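## Task

Get every pill into the compartment marked Saturday so that it stays there without the robot holding it, then release and pull the grippers away.

## Robot and tools

Robot: two arms, left_arm and right_arm, each ending in a two-finger gripper. The names are labels only; in the scene frame left_arm sits on the +y side. Each arm has six joints (waist, shoulder, elbow, wrist pitch, wrist yaw, wrist roll) plus the gripper. The fingers point along the gripper's own +z axis and close along its y axis. The reported hand point lies between the finger pads, roughly 1 cm short of the fingertips.

Frame: one shared scene frame, in metres. The origin is at table-top height, midway between the arms, a few centimetres behind the table's near edge. +x goes out over the table, +z goes up. Orientations are quaternions written w first (qw, qx, qy, qz). Reported hand positions can be slightly wrong, more so when an arm reaches far.

The 16-number row: every command that moves the arms uses one flat list of 16 numbers covering both arms, even if only one moves. Order: left_arm x, y, z, qw, qx, qy, qz, opening, then right_arm x, y, z, qw, qx, qy, qz, opening. x, y, z and the quaternion are an absolute target pose for that gripper in the scene frame, not an offset. Opening runs from -1 (closed) to +1 (fully open, 0.093 m). Any target more than 0.6 m from the arm's last reported position along any gripper axis gets the call refused. To hold an orientation steady, repeat the same quaternion you chose rather than copying the slightly drifted one from a result. To keep an arm still, resend the whole pose from the last result taken before it stopped, with its intended opening.

Tools:
- execute_actions: argument "actions", a list with at most one item, plus optional "pictures" (true/false). An empty list just returns the current state. An item {"rows": [...], "steps": n} plays up to 15 rows, one per control step of 1/30 s (steps at most 15, default 15); if rows run out, the last row repeats. An item {"steps": n} without rows is a wait of up to 300 steps counted from the previous result, so your thinking time is included.
- move: "target" is one 16-number row as above; "speed" is the path's top speed in m/s, 0.002 to 0.5, default 0.25 (turn rate up to twice that in rad/s). Both grippers follow straight paths that finish together, 0.5 to 10 s long; longer ones are cut off at 10 s before arriving. The opening is applied at the start. Paths ignore obstacles and the other arm, and grippers can lag, wander, or overshoot the speed, especially near full stretch. The result adds a "move:" line with the ending (done, off_target, moving, held, fault) and which limits acted (paced = pose clipped; held = some steps blocked, after which the arm may jump fast), plus each gripper's remaining distance to target.
- wait: "seconds" from 0 to 10; runs the simulation with no new command.
- zoom_image: "camera" (cam_head_left, cam_head_right, cam_high, cam_low, cam_left_wrist, cam_right_wrist) and "region" [x0, y0, x1, y1] in pixels, top-left origin, at most 504 by 504.
- finished_scene: "scene" number; ends the current scene for good and reports whether the goal was met.

Control behaviour: each step the commanded pose is limited to 70 mm and 16 degrees from the measured pose, and position wins over orientation when both cannot be met. After an action ends the arm only continues up to its last clipped pose, so check the result and send the remainder. Joint friction may leave the hand up to about 31 mm off, and tiny moves may not happen at all. The simulation keeps running while you think and write.

Results: a state line per arm with position and quaternion; grip_measured for the gripper motor on the -1..+1 scale; joint positions ending with the opening in metres; a "Hand target" line per arm; camera images unless disabled. "pose unreachable" means the clearance check altered or blocked that arm's command; HELD marks blocked steps; FAULT lines mean an arm stopped; MOTOR HOT warns above 75 °C.

Gripping: pads meet near -0.94 and each millimetre of object width adds about 0.0208, with a per-gripper offset up to 0.02. grip_measured keeps moving toward your number after contact, so it barely reveals a grasp; confirm visually. Sending a number further below the object's width reading squeezes harder. Keep sending the same closing number to keep hold. Holding loads heats motors; at 90 °C the arm halts for 10 s, at 100 °C it goes limp and drops.

Avoid: knocking pills or anything off the table, dropping or slamming items, pressing hard into objects or the table, letting the arms collide, and hitting the bar and plate behind the bases (up to about 3 cm tall). Expect occasional outside tugs on held items or pushes on loose ones. Finish with grippers open and lifted away, pills resting in the right compartment.

Each tool is called after ">>>" by a JSON object that holds its "name" and its "arguments".

## Session

>>> {"name": "execute_actions", "arguments": {"actions": []}}

Scene clock: 0.00 s of 5400.00 s.
left_arm: end_effector_position=(+0.5472, +0.3937, +0.3339) grip_measured=+0.989 end_effector_quat_wxyz=(+0.620, +0.061, +0.724, +0.297) | right_arm: end_effector_position=(+0.1160, +0.1464, +0.1889) grip_measured=+0.990 end_effector_quat_wxyz=(-0.493, +0.742, -0.306, +0.335)
Joint positions: left_arm=[ 0.069  1.724  1.425  0.25  -0.289  0.536  0.093] | right_arm=[ 1.675  1.822  1.226  0.032  0.966 -1.289  0.093]
Joint velocities: left_arm=[-0.007  0.002  0.007  0.007 -0.022  0.037  0.001] | right_arm=[-0.017 -0.007  0.007  0.022  0.022  0.022  0.001]
Hand target (left_arm): +0.547, +0.394, +0.334; +0.620, +0.061, +0.724, +0.297
Hand target (right_arm): +0.116, +0.146, +0.189; -0.493, +0.742, -0.306, +0.335

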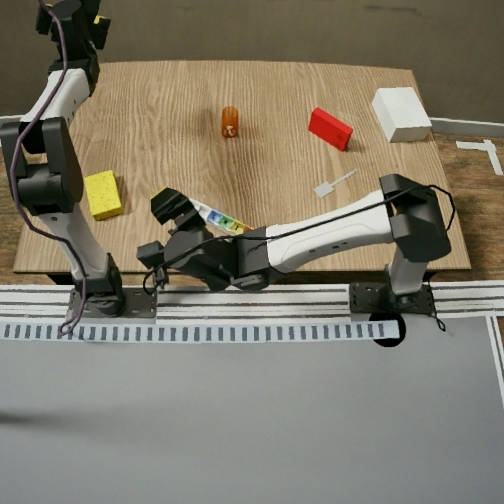

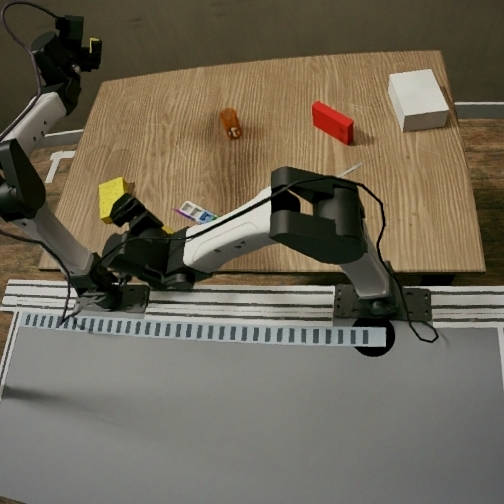

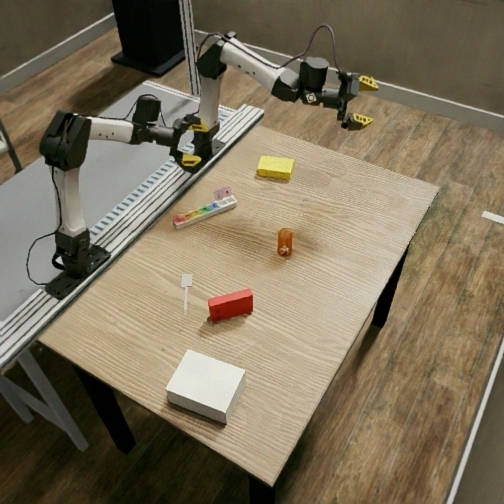

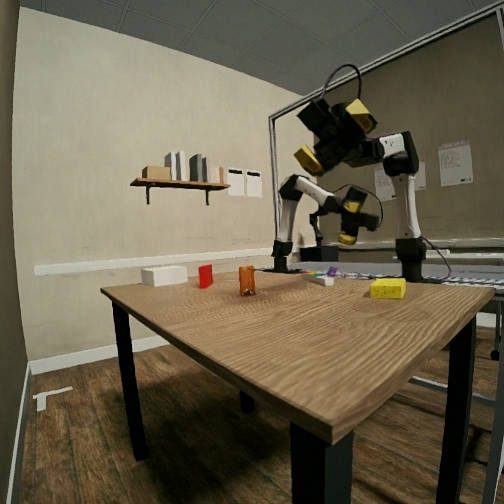

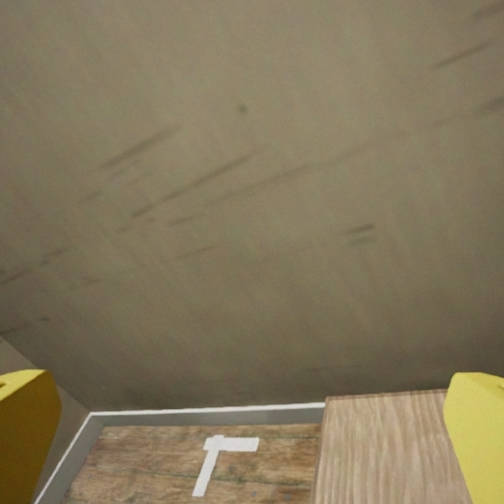

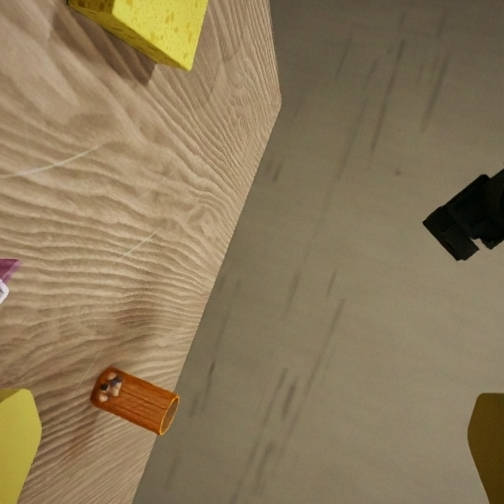

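>>> {"name": "move", "arguments": {"target": [0.22,0.12,0.28,0.17,0,0.985,0,1, 0.25,-0.3,0.25,0.17,0,0.985,0,1]}}

>>> {"name": "zoom_image", "arguments": {"camera": "cam_high", "region": [160,170,310,270]}}

>>> {"name": "zoom_image", "arguments": {"camera": "cam_head_right", "region": [150,180,290,270]}}

Scene clock: 7.07 s of 5400.00 s.
left_arm: end_effector_position=(+0.2326, +0.1151, +0.2895) grip_measured=+0.989 end_effector_quat_wxyz=(+0.223, -0.001, +0.973, -0.057) | right_arm: end_effector_position=(+0.2460, -0.2958, +0.2454) grip_measured=+0.989 end_effector_quat_wxyz=(+0.169, +0.005, +0.986, -0.003)
Joint positions: left_arm=[-0.849  1.479  1.831 -1.543 -0.266 -0.791  0.093] | right_arm=[ 0.217  1.273  1.485 -1.466  0.065  0.169  0.093]
Joint velocities: left_arm=[-0.002 -0.002 -0.007 -0.037 -0.007  0.022 -0.   ] | right_arm=[-0.012 -0.012  0.012 -0.022 -0.007  0.022 -0.   ]
Hand target (left_arm): +0.223, +0.118, +0.277; +0.199, +0.004, +0.979, -0.044
Hand target (right_arm): +0.251, -0.295, +0.249; +0.170, +0.005, +0.985, +0.001
Off the commanded pose (left_arm): 0.017 m, 9 deg.
Off the commanded pose (right_arm): 0.007 m, 1 deg.
joint sent to its limit (left arm) — the command would take joint 4 (wrist pitch) past its lower limit, so that joint was sent only as far as its limit.
move: off_target (left_arm)
camera_calibration (this result's frames):
cam_left_wrist: T_world_to_cam=[[-0.0059238, -0.991427, 0.130526, 0.0768714], [-0.999965, 0.00663746, 0.00503316, 0.266167], [-0.00585637, -0.130492, -0.991432, 0.389409], [0, 0, 0, 1]] pos_world=[0.268894, 0.12526, 0.374699]
cam_right_wrist: T_world_to_cam=[[-0.0299034, -0.999514, -0.00883992, -0.287055], [-0.99327, 0.0287243, 0.112202, 0.263133], [-0.111893, 0.0121356, -0.993646, 0.355003], [0, 0, 0, 1]] pos_world=[0.292501, -0.298782, 0.320685]

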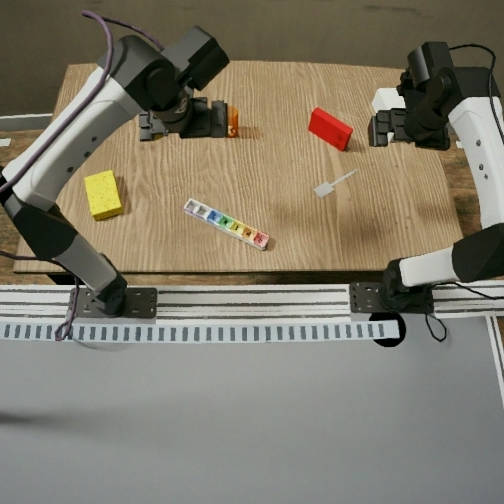

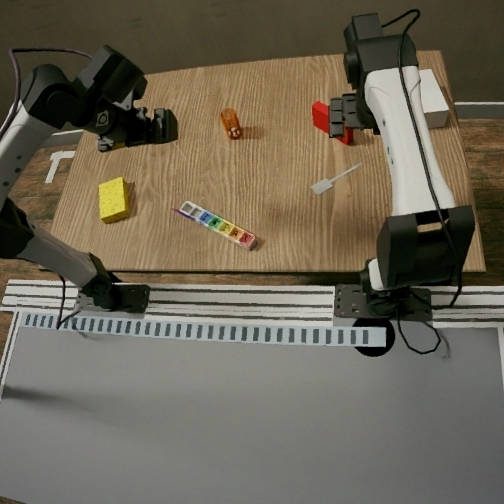

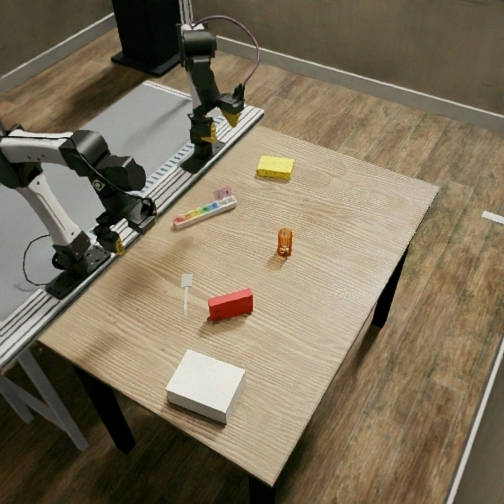

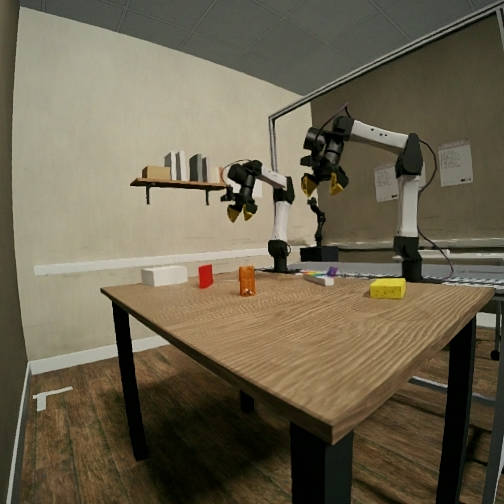

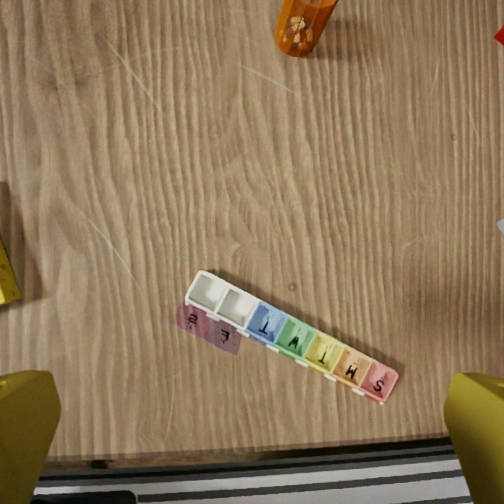

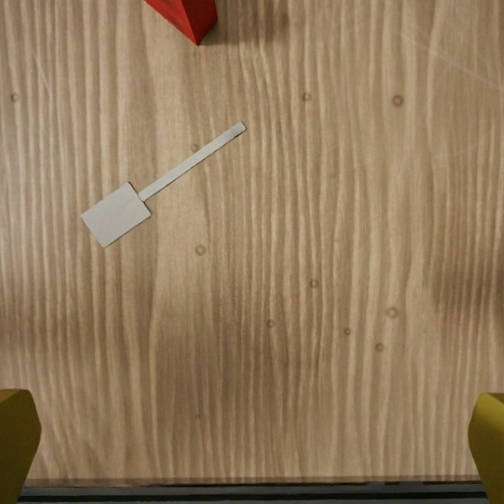

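Region (160, 170, 310, 270) of cam_high's 504x504 image, scaled by 3.360, with more detail than that image has.

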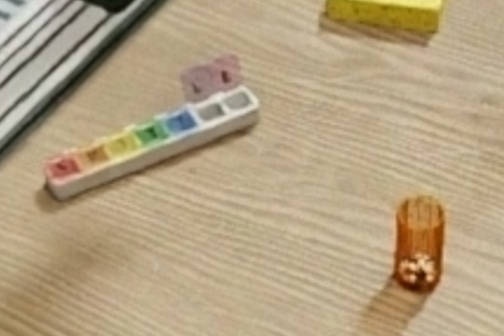

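Region (150, 180, 290, 270) of cam_head_right's 504x504 image, scaled by 3.600, with more detail than that image has; it fills the top 324 rows of this view, and the rest is white.

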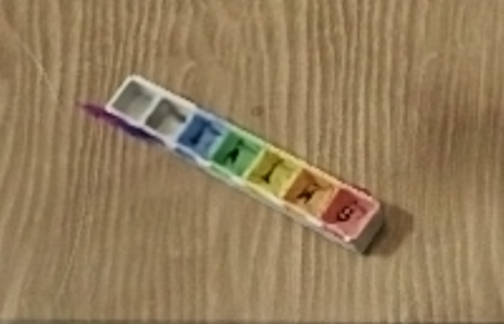

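>>> {"name": "move", "arguments": {"target": [0.16,0.117,0.11,0.1,0,0.995,0,-1, 0.40,-0.035,0.07,0.539,-0.28,0.77,0.196,1]}}

Scene clock: 12.23 s of 5400.00 s.
left_arm: end_effector_position=(+0.1657, +0.1169, +0.1173) grip_measured=-1.000 end_effector_quat_wxyz=(+0.106, -0.004, +0.994, -0.001) | right_arm: end_effector_position=(+0.3959, -0.0403, +0.0684) grip_measured=+0.989 end_effector_quat_wxyz=(+0.529, -0.278, +0.778, +0.194)
Joint positions: left_arm=[-0.986  1.362  1.089 -1.193 -0.187 -0.977  0.   ] | right_arm=[ 0.648  1.922  0.742  0.791 -0.091 -0.02   0.093]
Joint velocities: left_arm=[ 0.002  0.007  0.007 -0.051  0.037  0.022  0.   ] | right_arm=[ 0.012 -0.007  0.002  0.022 -0.051  0.022 -0.001]
Hand target (left_arm): +0.160, +0.116, +0.110; +0.098, -0.001, +0.995, -0.001
Hand target (right_arm): +0.399, -0.033, +0.071; +0.536, -0.283, +0.770, +0.199
Off the commanded pose (left_arm): 0.009 m, 1 deg.
Off the commanded pose (right_arm): 0.007 m, 1 deg.
move: done
camera_calibration (this result's frames):
cam_left_wrist: T_world_to_cam=[[0.0280384, -0.999456, 0.0173663, 0.109355], [-0.970716, -0.0230772, 0.239119, 0.171293], [-0.238588, -0.0235622, -0.970835, 0.24218], [0, 0, 0, 1]] pos_world=[0.220992, 0.118955, 0.192258]
cam_right_wrist: T_world_to_cam=[[0.635817, -0.771204, -0.0313132, -0.281575], [-0.580447, -0.45102, -0.677983, 0.295822], [0.508741, 0.449249, -0.73441, -0.0530337], [0, 0, 0, 1]] pos_world=[0.37772, -0.0599046, 0.152797]

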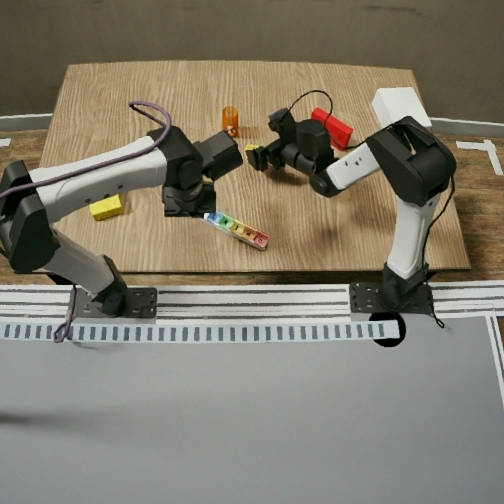

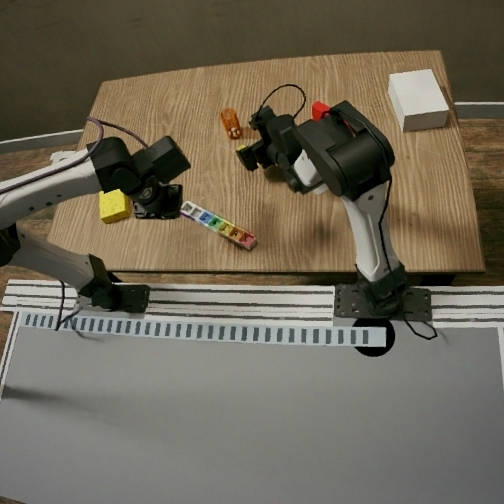

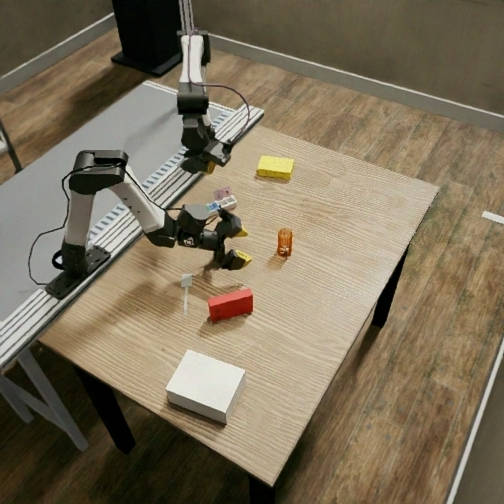

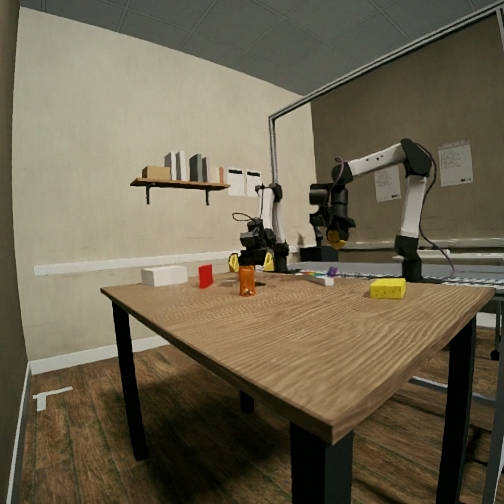

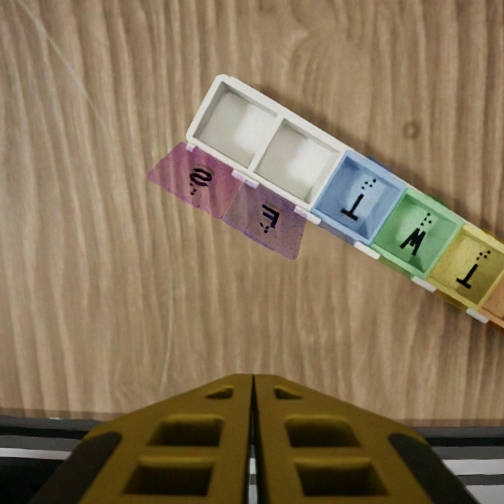

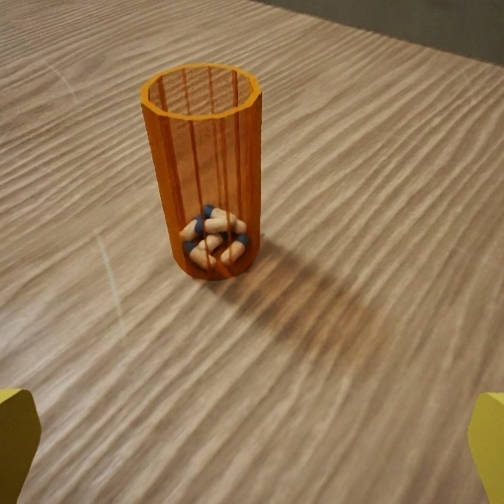

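>>> {"name": "move", "arguments": {"target": [0.155,0.108,0.045,0.1,0,0.995,0,-1, 0.41,0.0,0.045,0.539,-0.28,0.77,0.196,1], "speed": 0.1}}

>>> {"name": "move", "arguments": {"target": [0.215,0.078,0.045,0.1,0,0.995,0,-1, 0.478,0.056,0.045,0.539,-0.28,0.77,0.196,1], "speed": 0.04}}

Scene clock: 14.23 s of 5400.00 s.
left_arm: end_effector_position=(+0.1606, +0.1066, +0.0556) grip_measured=-1.000 end_effector_quat_wxyz=(+0.108, -0.003, +0.994, -0.008) | right_arm: end_effector_position=(+0.4032, -0.0066, +0.0390) grip_measured=+0.989 end_effector_quat_wxyz=(+0.527, -0.285, +0.777, +0.192)
Joint positions: left_arm=[-1.023  1.411  0.879 -0.926 -0.187 -1.012  0.   ] | right_arm=[ 0.713  2.09   0.842  0.853 -0.038 -0.008  0.093]
Joint velocities: left_arm=[ 0.002 -0.007  0.007 -0.066  0.037  0.051  0.   ] | right_arm=[-0.007 -0.007  0.002  0.051 -0.037 -0.037 -0.   ]
Hand target (left_arm): +0.155, +0.108, +0.046; +0.100, -0.000, +0.995, +0.000
Hand target (right_arm): +0.409, +0.000, +0.046; +0.539, -0.280, +0.770, +0.196
Off the commanded pose (left_arm): 0.012 m, 1 deg.
Off the commanded pose (right_arm): 0.011 m, 2 deg.
move: off_target (left_arm, right_arm)
camera_calibration (this result's frames):
cam_left_wrist: T_world_to_cam=[[0.0245587, -0.999228, 0.0306754, 0.100065], [-0.971769, -0.0166589, 0.235347, 0.180555], [-0.234654, -0.0355892, -0.971427, 0.181553], [0, 0, 0, 1]] pos_world=[0.215603, 0.109457, 0.130803]
cam_right_wrist: T_world_to_cam=[[0.644059, -0.764678, -0.0213487, -0.264883], [-0.574748, -0.465295, -0.673175, 0.292729], [0.504829, 0.445835, -0.739175, -0.0916699], [0, 0, 0, 1]] pos_world=[0.385123, -0.0254749, 0.123643]

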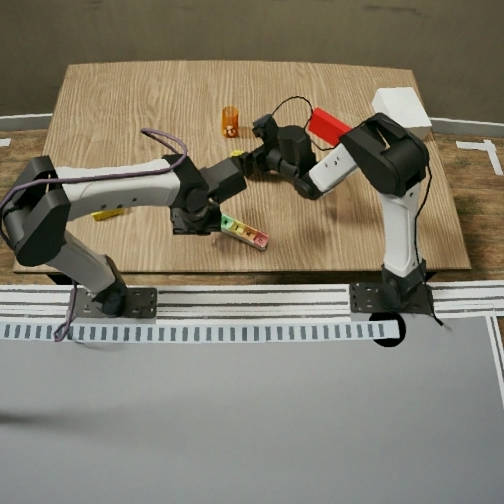

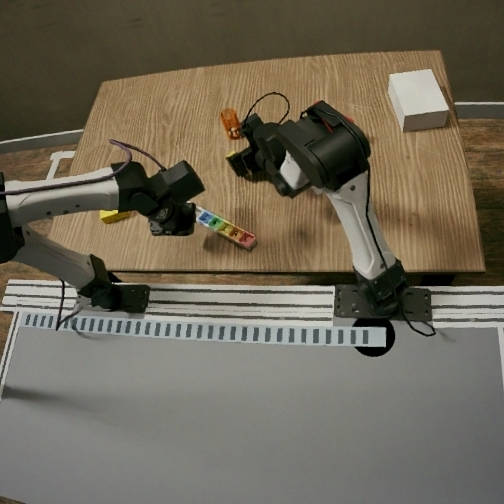

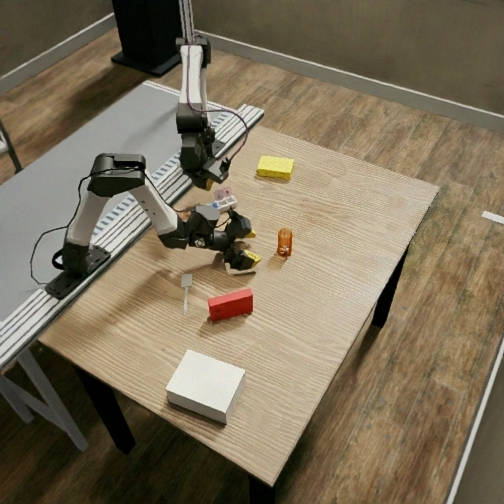

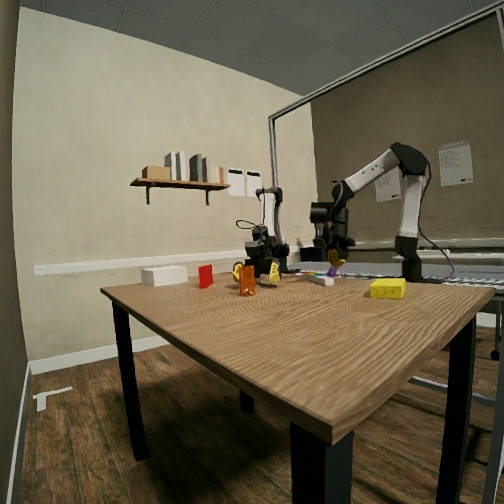

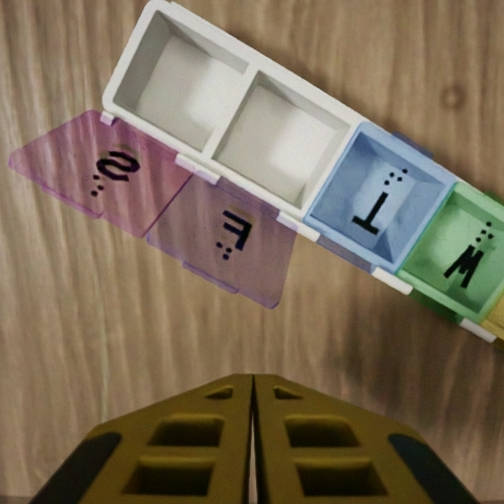

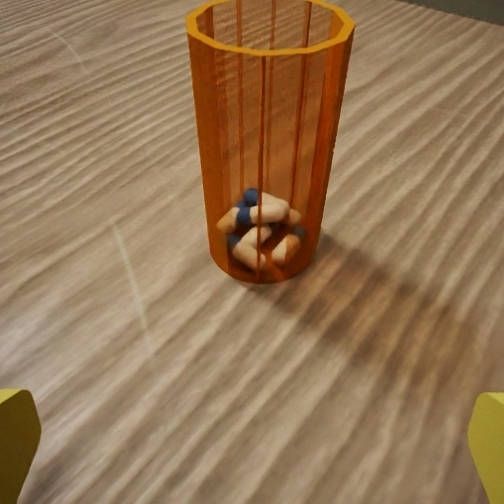

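Scene clock: 16.93 s of 5400.00 s.
left_arm: end_effector_position=(+0.2100, +0.0839, +0.0466) grip_measured=-1.000 end_effector_quat_wxyz=(+0.102, -0.000, +0.995, +0.007) | right_arm: end_effector_position=(+0.4743, +0.0513, +0.0455) grip_measured=+0.989 end_effector_quat_wxyz=(+0.537, -0.282, +0.771, +0.195)
Joint positions: left_arm=[-0.918  1.626  1.043 -0.888 -0.183 -0.903  0.   ] | right_arm=[ 0.717  2.31   1.278  0.662 -0.032 -0.006  0.093]
Joint velocities: left_arm=[ 0.012  0.002 -0.012 -0.037 -0.037  0.037  0.   ] | right_arm=[-0.022 -0.007 -0.002  0.022 -0.037  0.037 -0.001]
Hand target (left_arm): +0.215, +0.079, +0.046; +0.101, +0.000, +0.995, -0.000
Hand target (right_arm): +0.477, +0.057, +0.046; +0.539, -0.280, +0.770, +0.196
Off the commanded pose (left_arm): 0.008 m, 1 deg.
Off the commanded pose (right_arm): 0.006 m, 0 deg.
move: done
camera_calibration (this result's frames):
cam_left_wrist: T_world_to_cam=[[0.0223422, -0.99975, 0.000497861, 0.0783124], [-0.969075, -0.0215343, 0.245823, 0.229642], [-0.245751, -0.0059747, -0.969315, 0.183335], [0, 0, 0, 1]] pos_world=[0.265845, 0.0843334, 0.121219]
cam_right_wrist: T_world_to_cam=[[0.643118, -0.765495, -0.020426, -0.265792], [-0.562449, -0.454095, -0.690977, 0.359388], [0.519664, 0.455868, -0.722588, -0.156887], [0, 0, 0, 1]] pos_world=[0.454601, 0.0312537, 0.129536]

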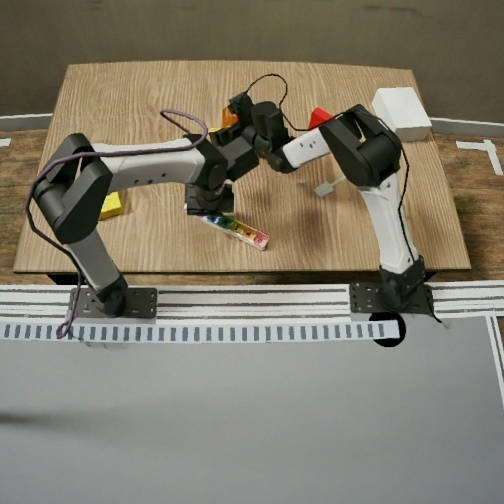

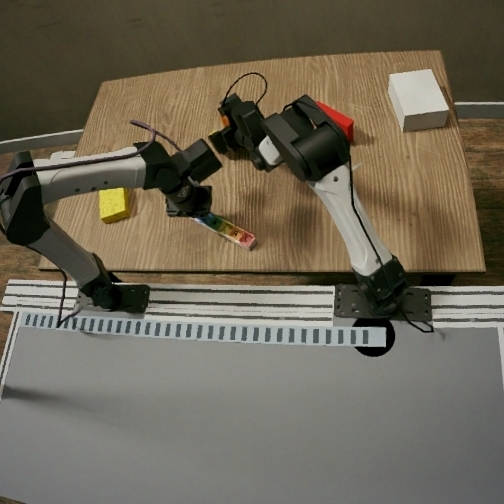

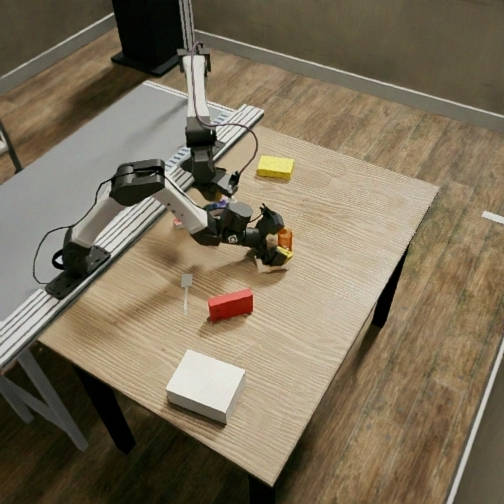

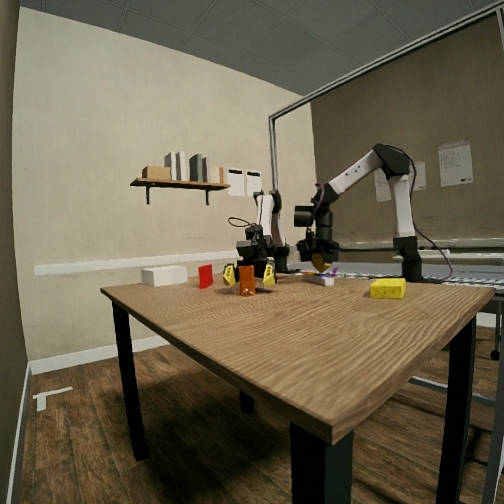

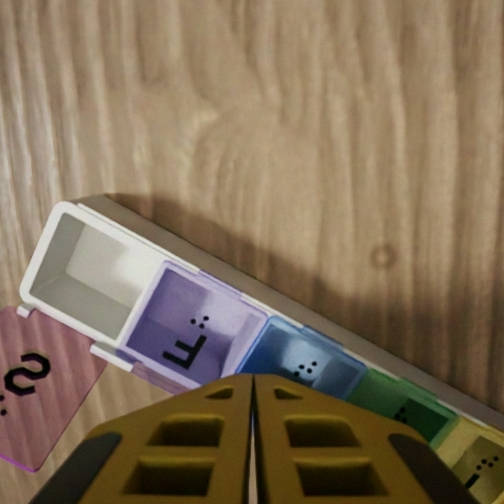

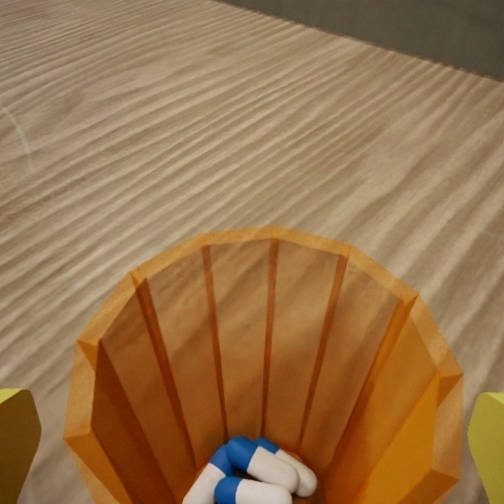

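>>> {"name": "move", "arguments": {"target": [0.21,0.1,0.13,0.1,0,0.995,0,-1, 0.478,0.056,0.045,0.539,-0.28,0.77,0.196,-0.35], "speed": 0.15}}

>>> {"name": "move", "arguments": {"target": [0.235,0.24,0.14,0.299,0.641,0.641,-0.299,-1, 0.40,0.05,0.12,0.44,-0.526,0.627,0.369,-0.35], "speed": 0.15}}

Scene clock: 18.83 s of 5400.00 s.
left_arm: end_effector_position=(+0.2104, +0.0978, +0.1276) grip_measured=-1.000 end_effector_quat_wxyz=(+0.108, -0.001, +0.994, -0.001) | right_arm: end_effector_position=(+0.4741, +0.0511, +0.0445) grip_measured=-0.276 end_effector_quat_wxyz=(+0.535, -0.283, +0.772, +0.195)
Joint positions: left_arm=[-0.889  1.516  1.26  -1.19  -0.179 -0.872  0.   ] | right_arm=[ 0.717  2.311  1.278  0.658 -0.032 -0.006  0.032]
Joint velocities: left_arm=[-0.017 -0.012  0.017 -0.037  0.037  0.066  0.   ] | right_arm=[-0.007  0.017 -0.002 -0.051 -0.081 -0.007 -0.001]
Hand target (left_arm): +0.210, +0.100, +0.130; +0.100, +0.000, +0.995, -0.000
Hand target (right_arm): +0.478, +0.056, +0.045; +0.539, -0.280, +0.770, +0.196
Off the commanded pose (left_arm): 0.003 m, 1 deg.
Off the commanded pose (right_arm): 0.006 m, 1 deg.
move: done
camera_calibration (this result's frames):
cam_left_wrist: T_world_to_cam=[[0.0216044, -0.999646, 0.0154978, 0.0904452], [-0.971788, -0.0173557, 0.235215, 0.211949], [-0.234863, -0.0201422, -0.97182, 0.26142], [0, 0, 0, 1]] pos_world=[0.265413, 0.0993574, 0.202798]
cam_right_wrist: T_world_to_cam=[[0.642927, -0.765642, -0.0208966, -0.265692], [-0.564745, -0.455446, -0.688209, 0.359503], [0.517405, 0.454269, -0.725211, -0.156123], [0, 0, 0, 1]] pos_world=[0.454627, 0.0312314, 0.128639]

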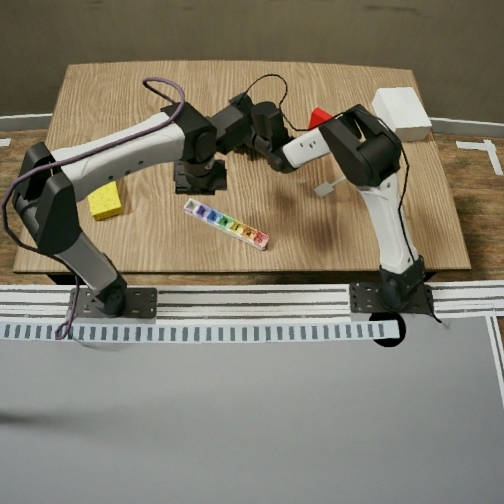

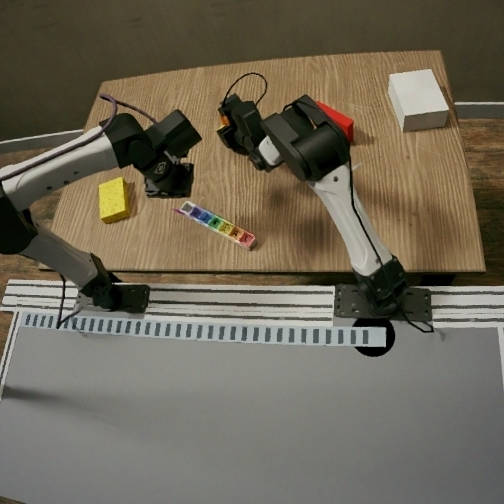

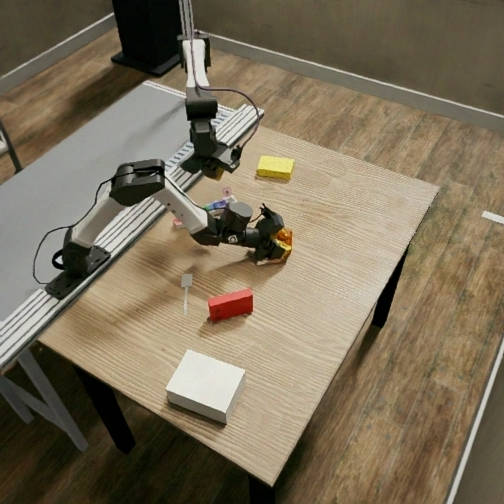

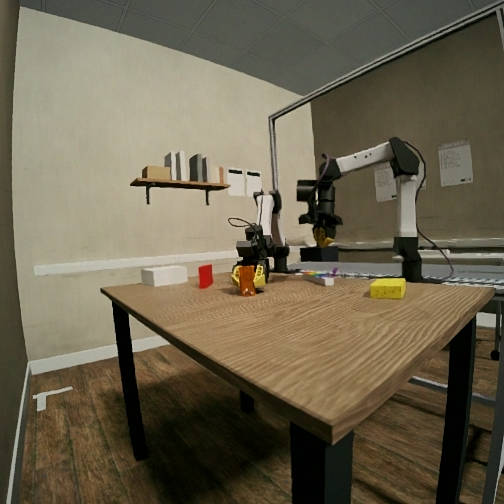

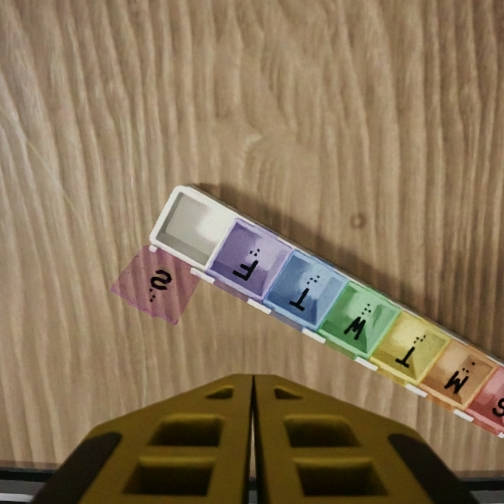

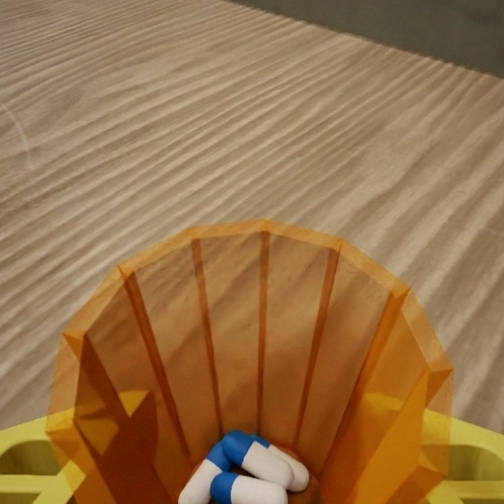

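Scene clock: 24.97 s of 5400.00 s.
left_arm: end_effector_position=(+0.2335, +0.2377, +0.1400) grip_measured=-1.000 end_effector_quat_wxyz=(+0.307, +0.645, +0.640, -0.284) | right_arm: end_effector_position=(+0.3911, +0.0476, +0.0929) grip_measured=-0.276 end_effector_quat_wxyz=(+0.412, -0.523, +0.647, +0.371)
Joint positions: left_arm=[ 0.264  1.503  1.093 -1.412  0.813  1.956  0.   ] | right_arm=[ 0.594  2.107  1.262  0.261 -0.784 -0.366  0.032]
Joint velocities: left_arm=[-0.012 -0.002 -0.012 -0.007 -0.066  0.051  0.   ] | right_arm=[-0.007 -0.012 -0.002 -0.022 -0.051 -0.007  0.   ]
Hand target (left_arm): +0.236, +0.240, +0.141; +0.308, +0.642, +0.641, -0.288
Hand target (right_arm): +0.398, +0.048, +0.120; +0.437, -0.526, +0.629, +0.368
Off the commanded pose (left_arm): 0.003 m, 2 deg.
Off the commanded pose (right_arm): 0.029 m, 4 deg.
move: off_target (right_arm)
camera_calibration (this result's frames):
cam_left_wrist: T_world_to_cam=[[-0.999825, -0.0163161, -0.00919363, 0.237781], [-0.011328, 0.917798, -0.396887, -0.124129], [0.0149135, -0.396713, -0.917821, 0.305314], [0, 0, 0, 1]] pos_world=[0.23178, 0.238927, 0.233145]
cam_right_wrist: T_world_to_cam=[[0.981043, -0.179765, -0.0723857, -0.369318], [-0.182334, -0.7297, -0.659009, 0.205077], [0.0656472, 0.659714, -0.748644, 0.0926007], [0, 0, 0, 1]] pos_world=[0.393631, 0.0221637, 0.177739]

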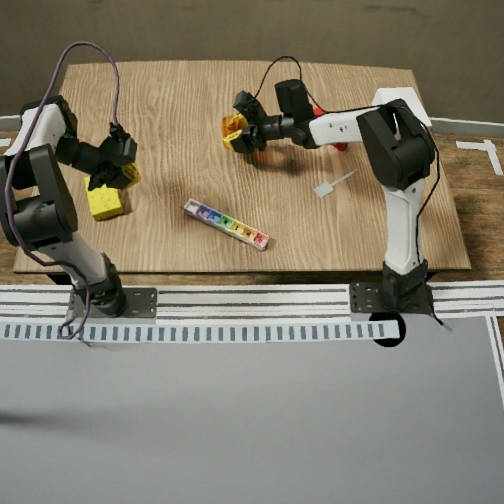

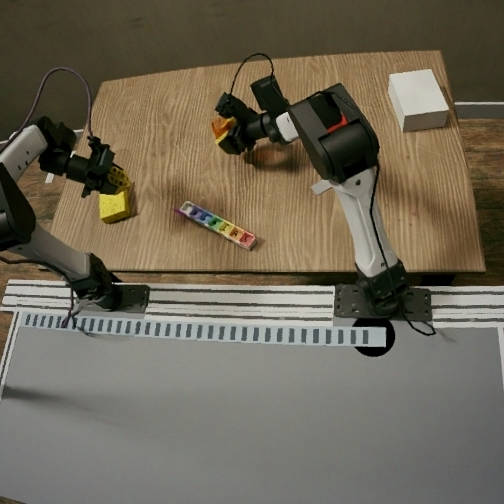

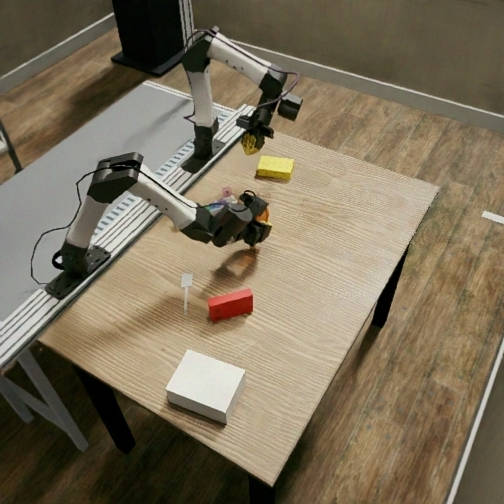

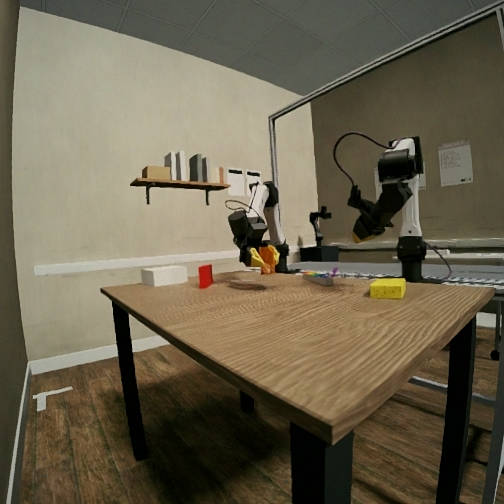

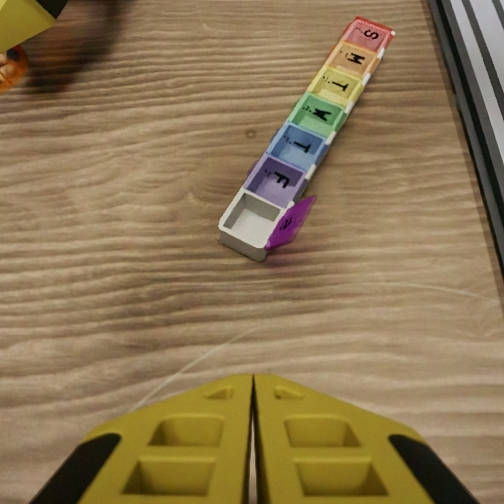

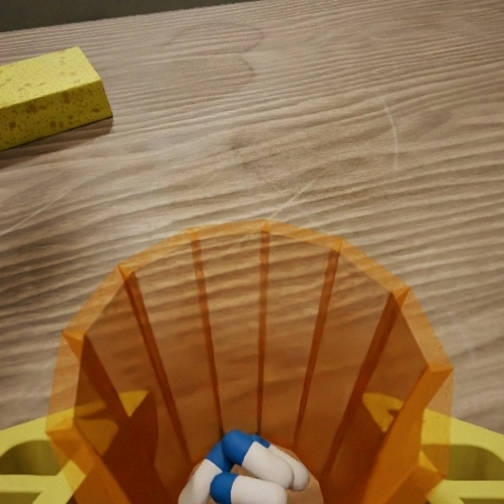

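>>> {"name": "move", "arguments": {"target": [0.235,0.24,0.14,0.299,0.641,0.641,-0.299,-1, 0.28,0.10,0.085,0.245,-0.912,0.297,-0.147,-0.35], "speed": 0.15}}

Scene clock: 31.10 s of 5400.00 s.
left_arm: end_effector_position=(+0.2329, +0.2375, +0.1394) grip_measured=-1.000 end_effector_quat_wxyz=(+0.301, +0.642, +0.640, -0.295) | right_arm: end_effector_position=(+0.2757, +0.0896, +0.0732) grip_measured=-0.276 end_effector_quat_wxyz=(-0.234, +0.913, -0.302, +0.143)
Joint positions: left_arm=[ 0.264  1.525  1.105 -1.435  0.813  1.967  0.   ] | right_arm=[ 1.1    2.018  1.494 -0.532  0.17  -1.493  0.032]
Joint velocities: left_arm=[-0.002  0.002  0.002  0.007  0.022  0.022  0.   ] | right_arm=[-0.002 -0.017  0.012 -0.022  0.081 -0.051  0.001]
Hand target (left_arm): +0.235, +0.240, +0.140; +0.299, +0.641, +0.641, -0.299
Hand target (right_arm): +0.279, +0.096, +0.085; -0.246, +0.910, -0.299, +0.151
Off the commanded pose (left_arm): 0.003 m, 1 deg.
Off the commanded pose (right_arm): 0.016 m, 1 deg.
move: off_target (right_arm)
camera_calibration (this result's frames):
cam_left_wrist: T_world_to_cam=[[-0.999866, -0.00800113, 0.0142605, 0.231997], [-0.0130876, 0.914407, -0.404585, -0.121908], [-0.00980277, -0.404717, -0.914389, 0.311957], [0, 0, 0, 1]] pos_world=[0.233428, 0.239584, 0.232619]
cam_right_wrist: T_world_to_cam=[[0.504306, 0.696216, 0.51084, -0.239749], [0.513834, -0.717388, 0.470456, -0.0739875], [0.69401, 0.0252333, -0.719523, -0.0607748], [0, 0, 0, 1]] pos_world=[0.201102, 0.115373, 0.113552]

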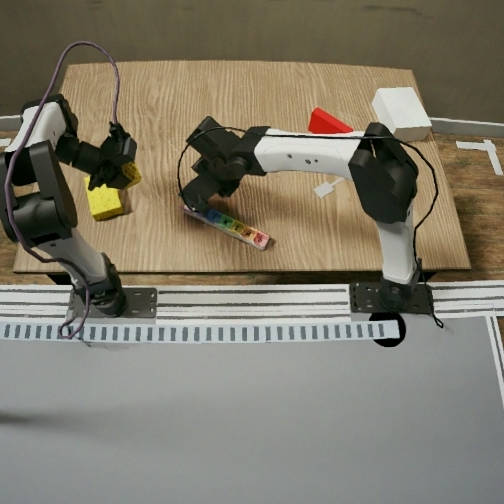

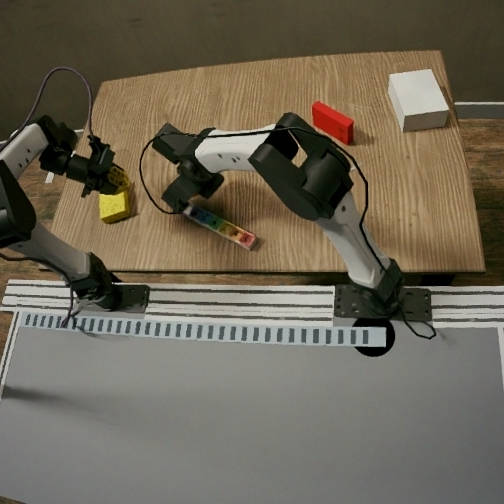

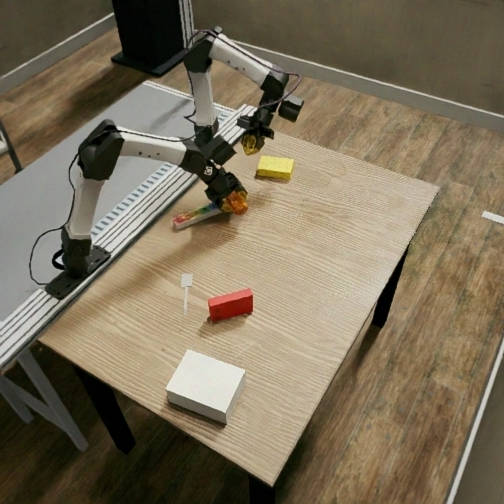

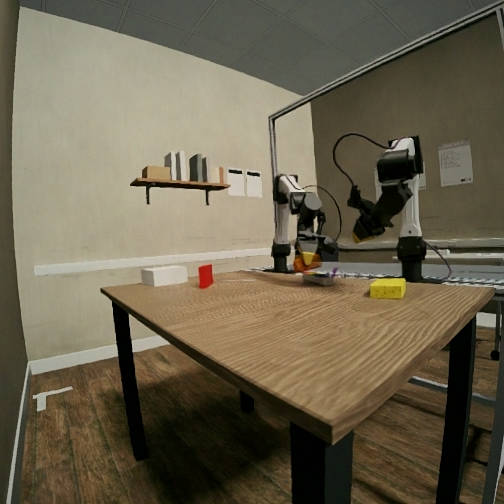

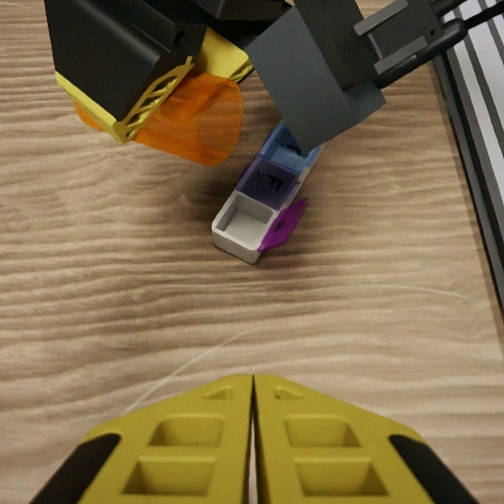

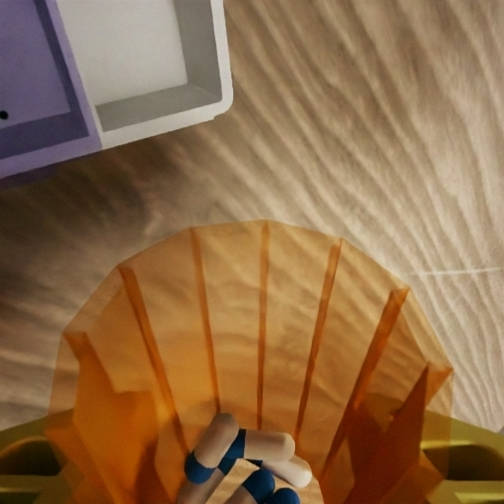

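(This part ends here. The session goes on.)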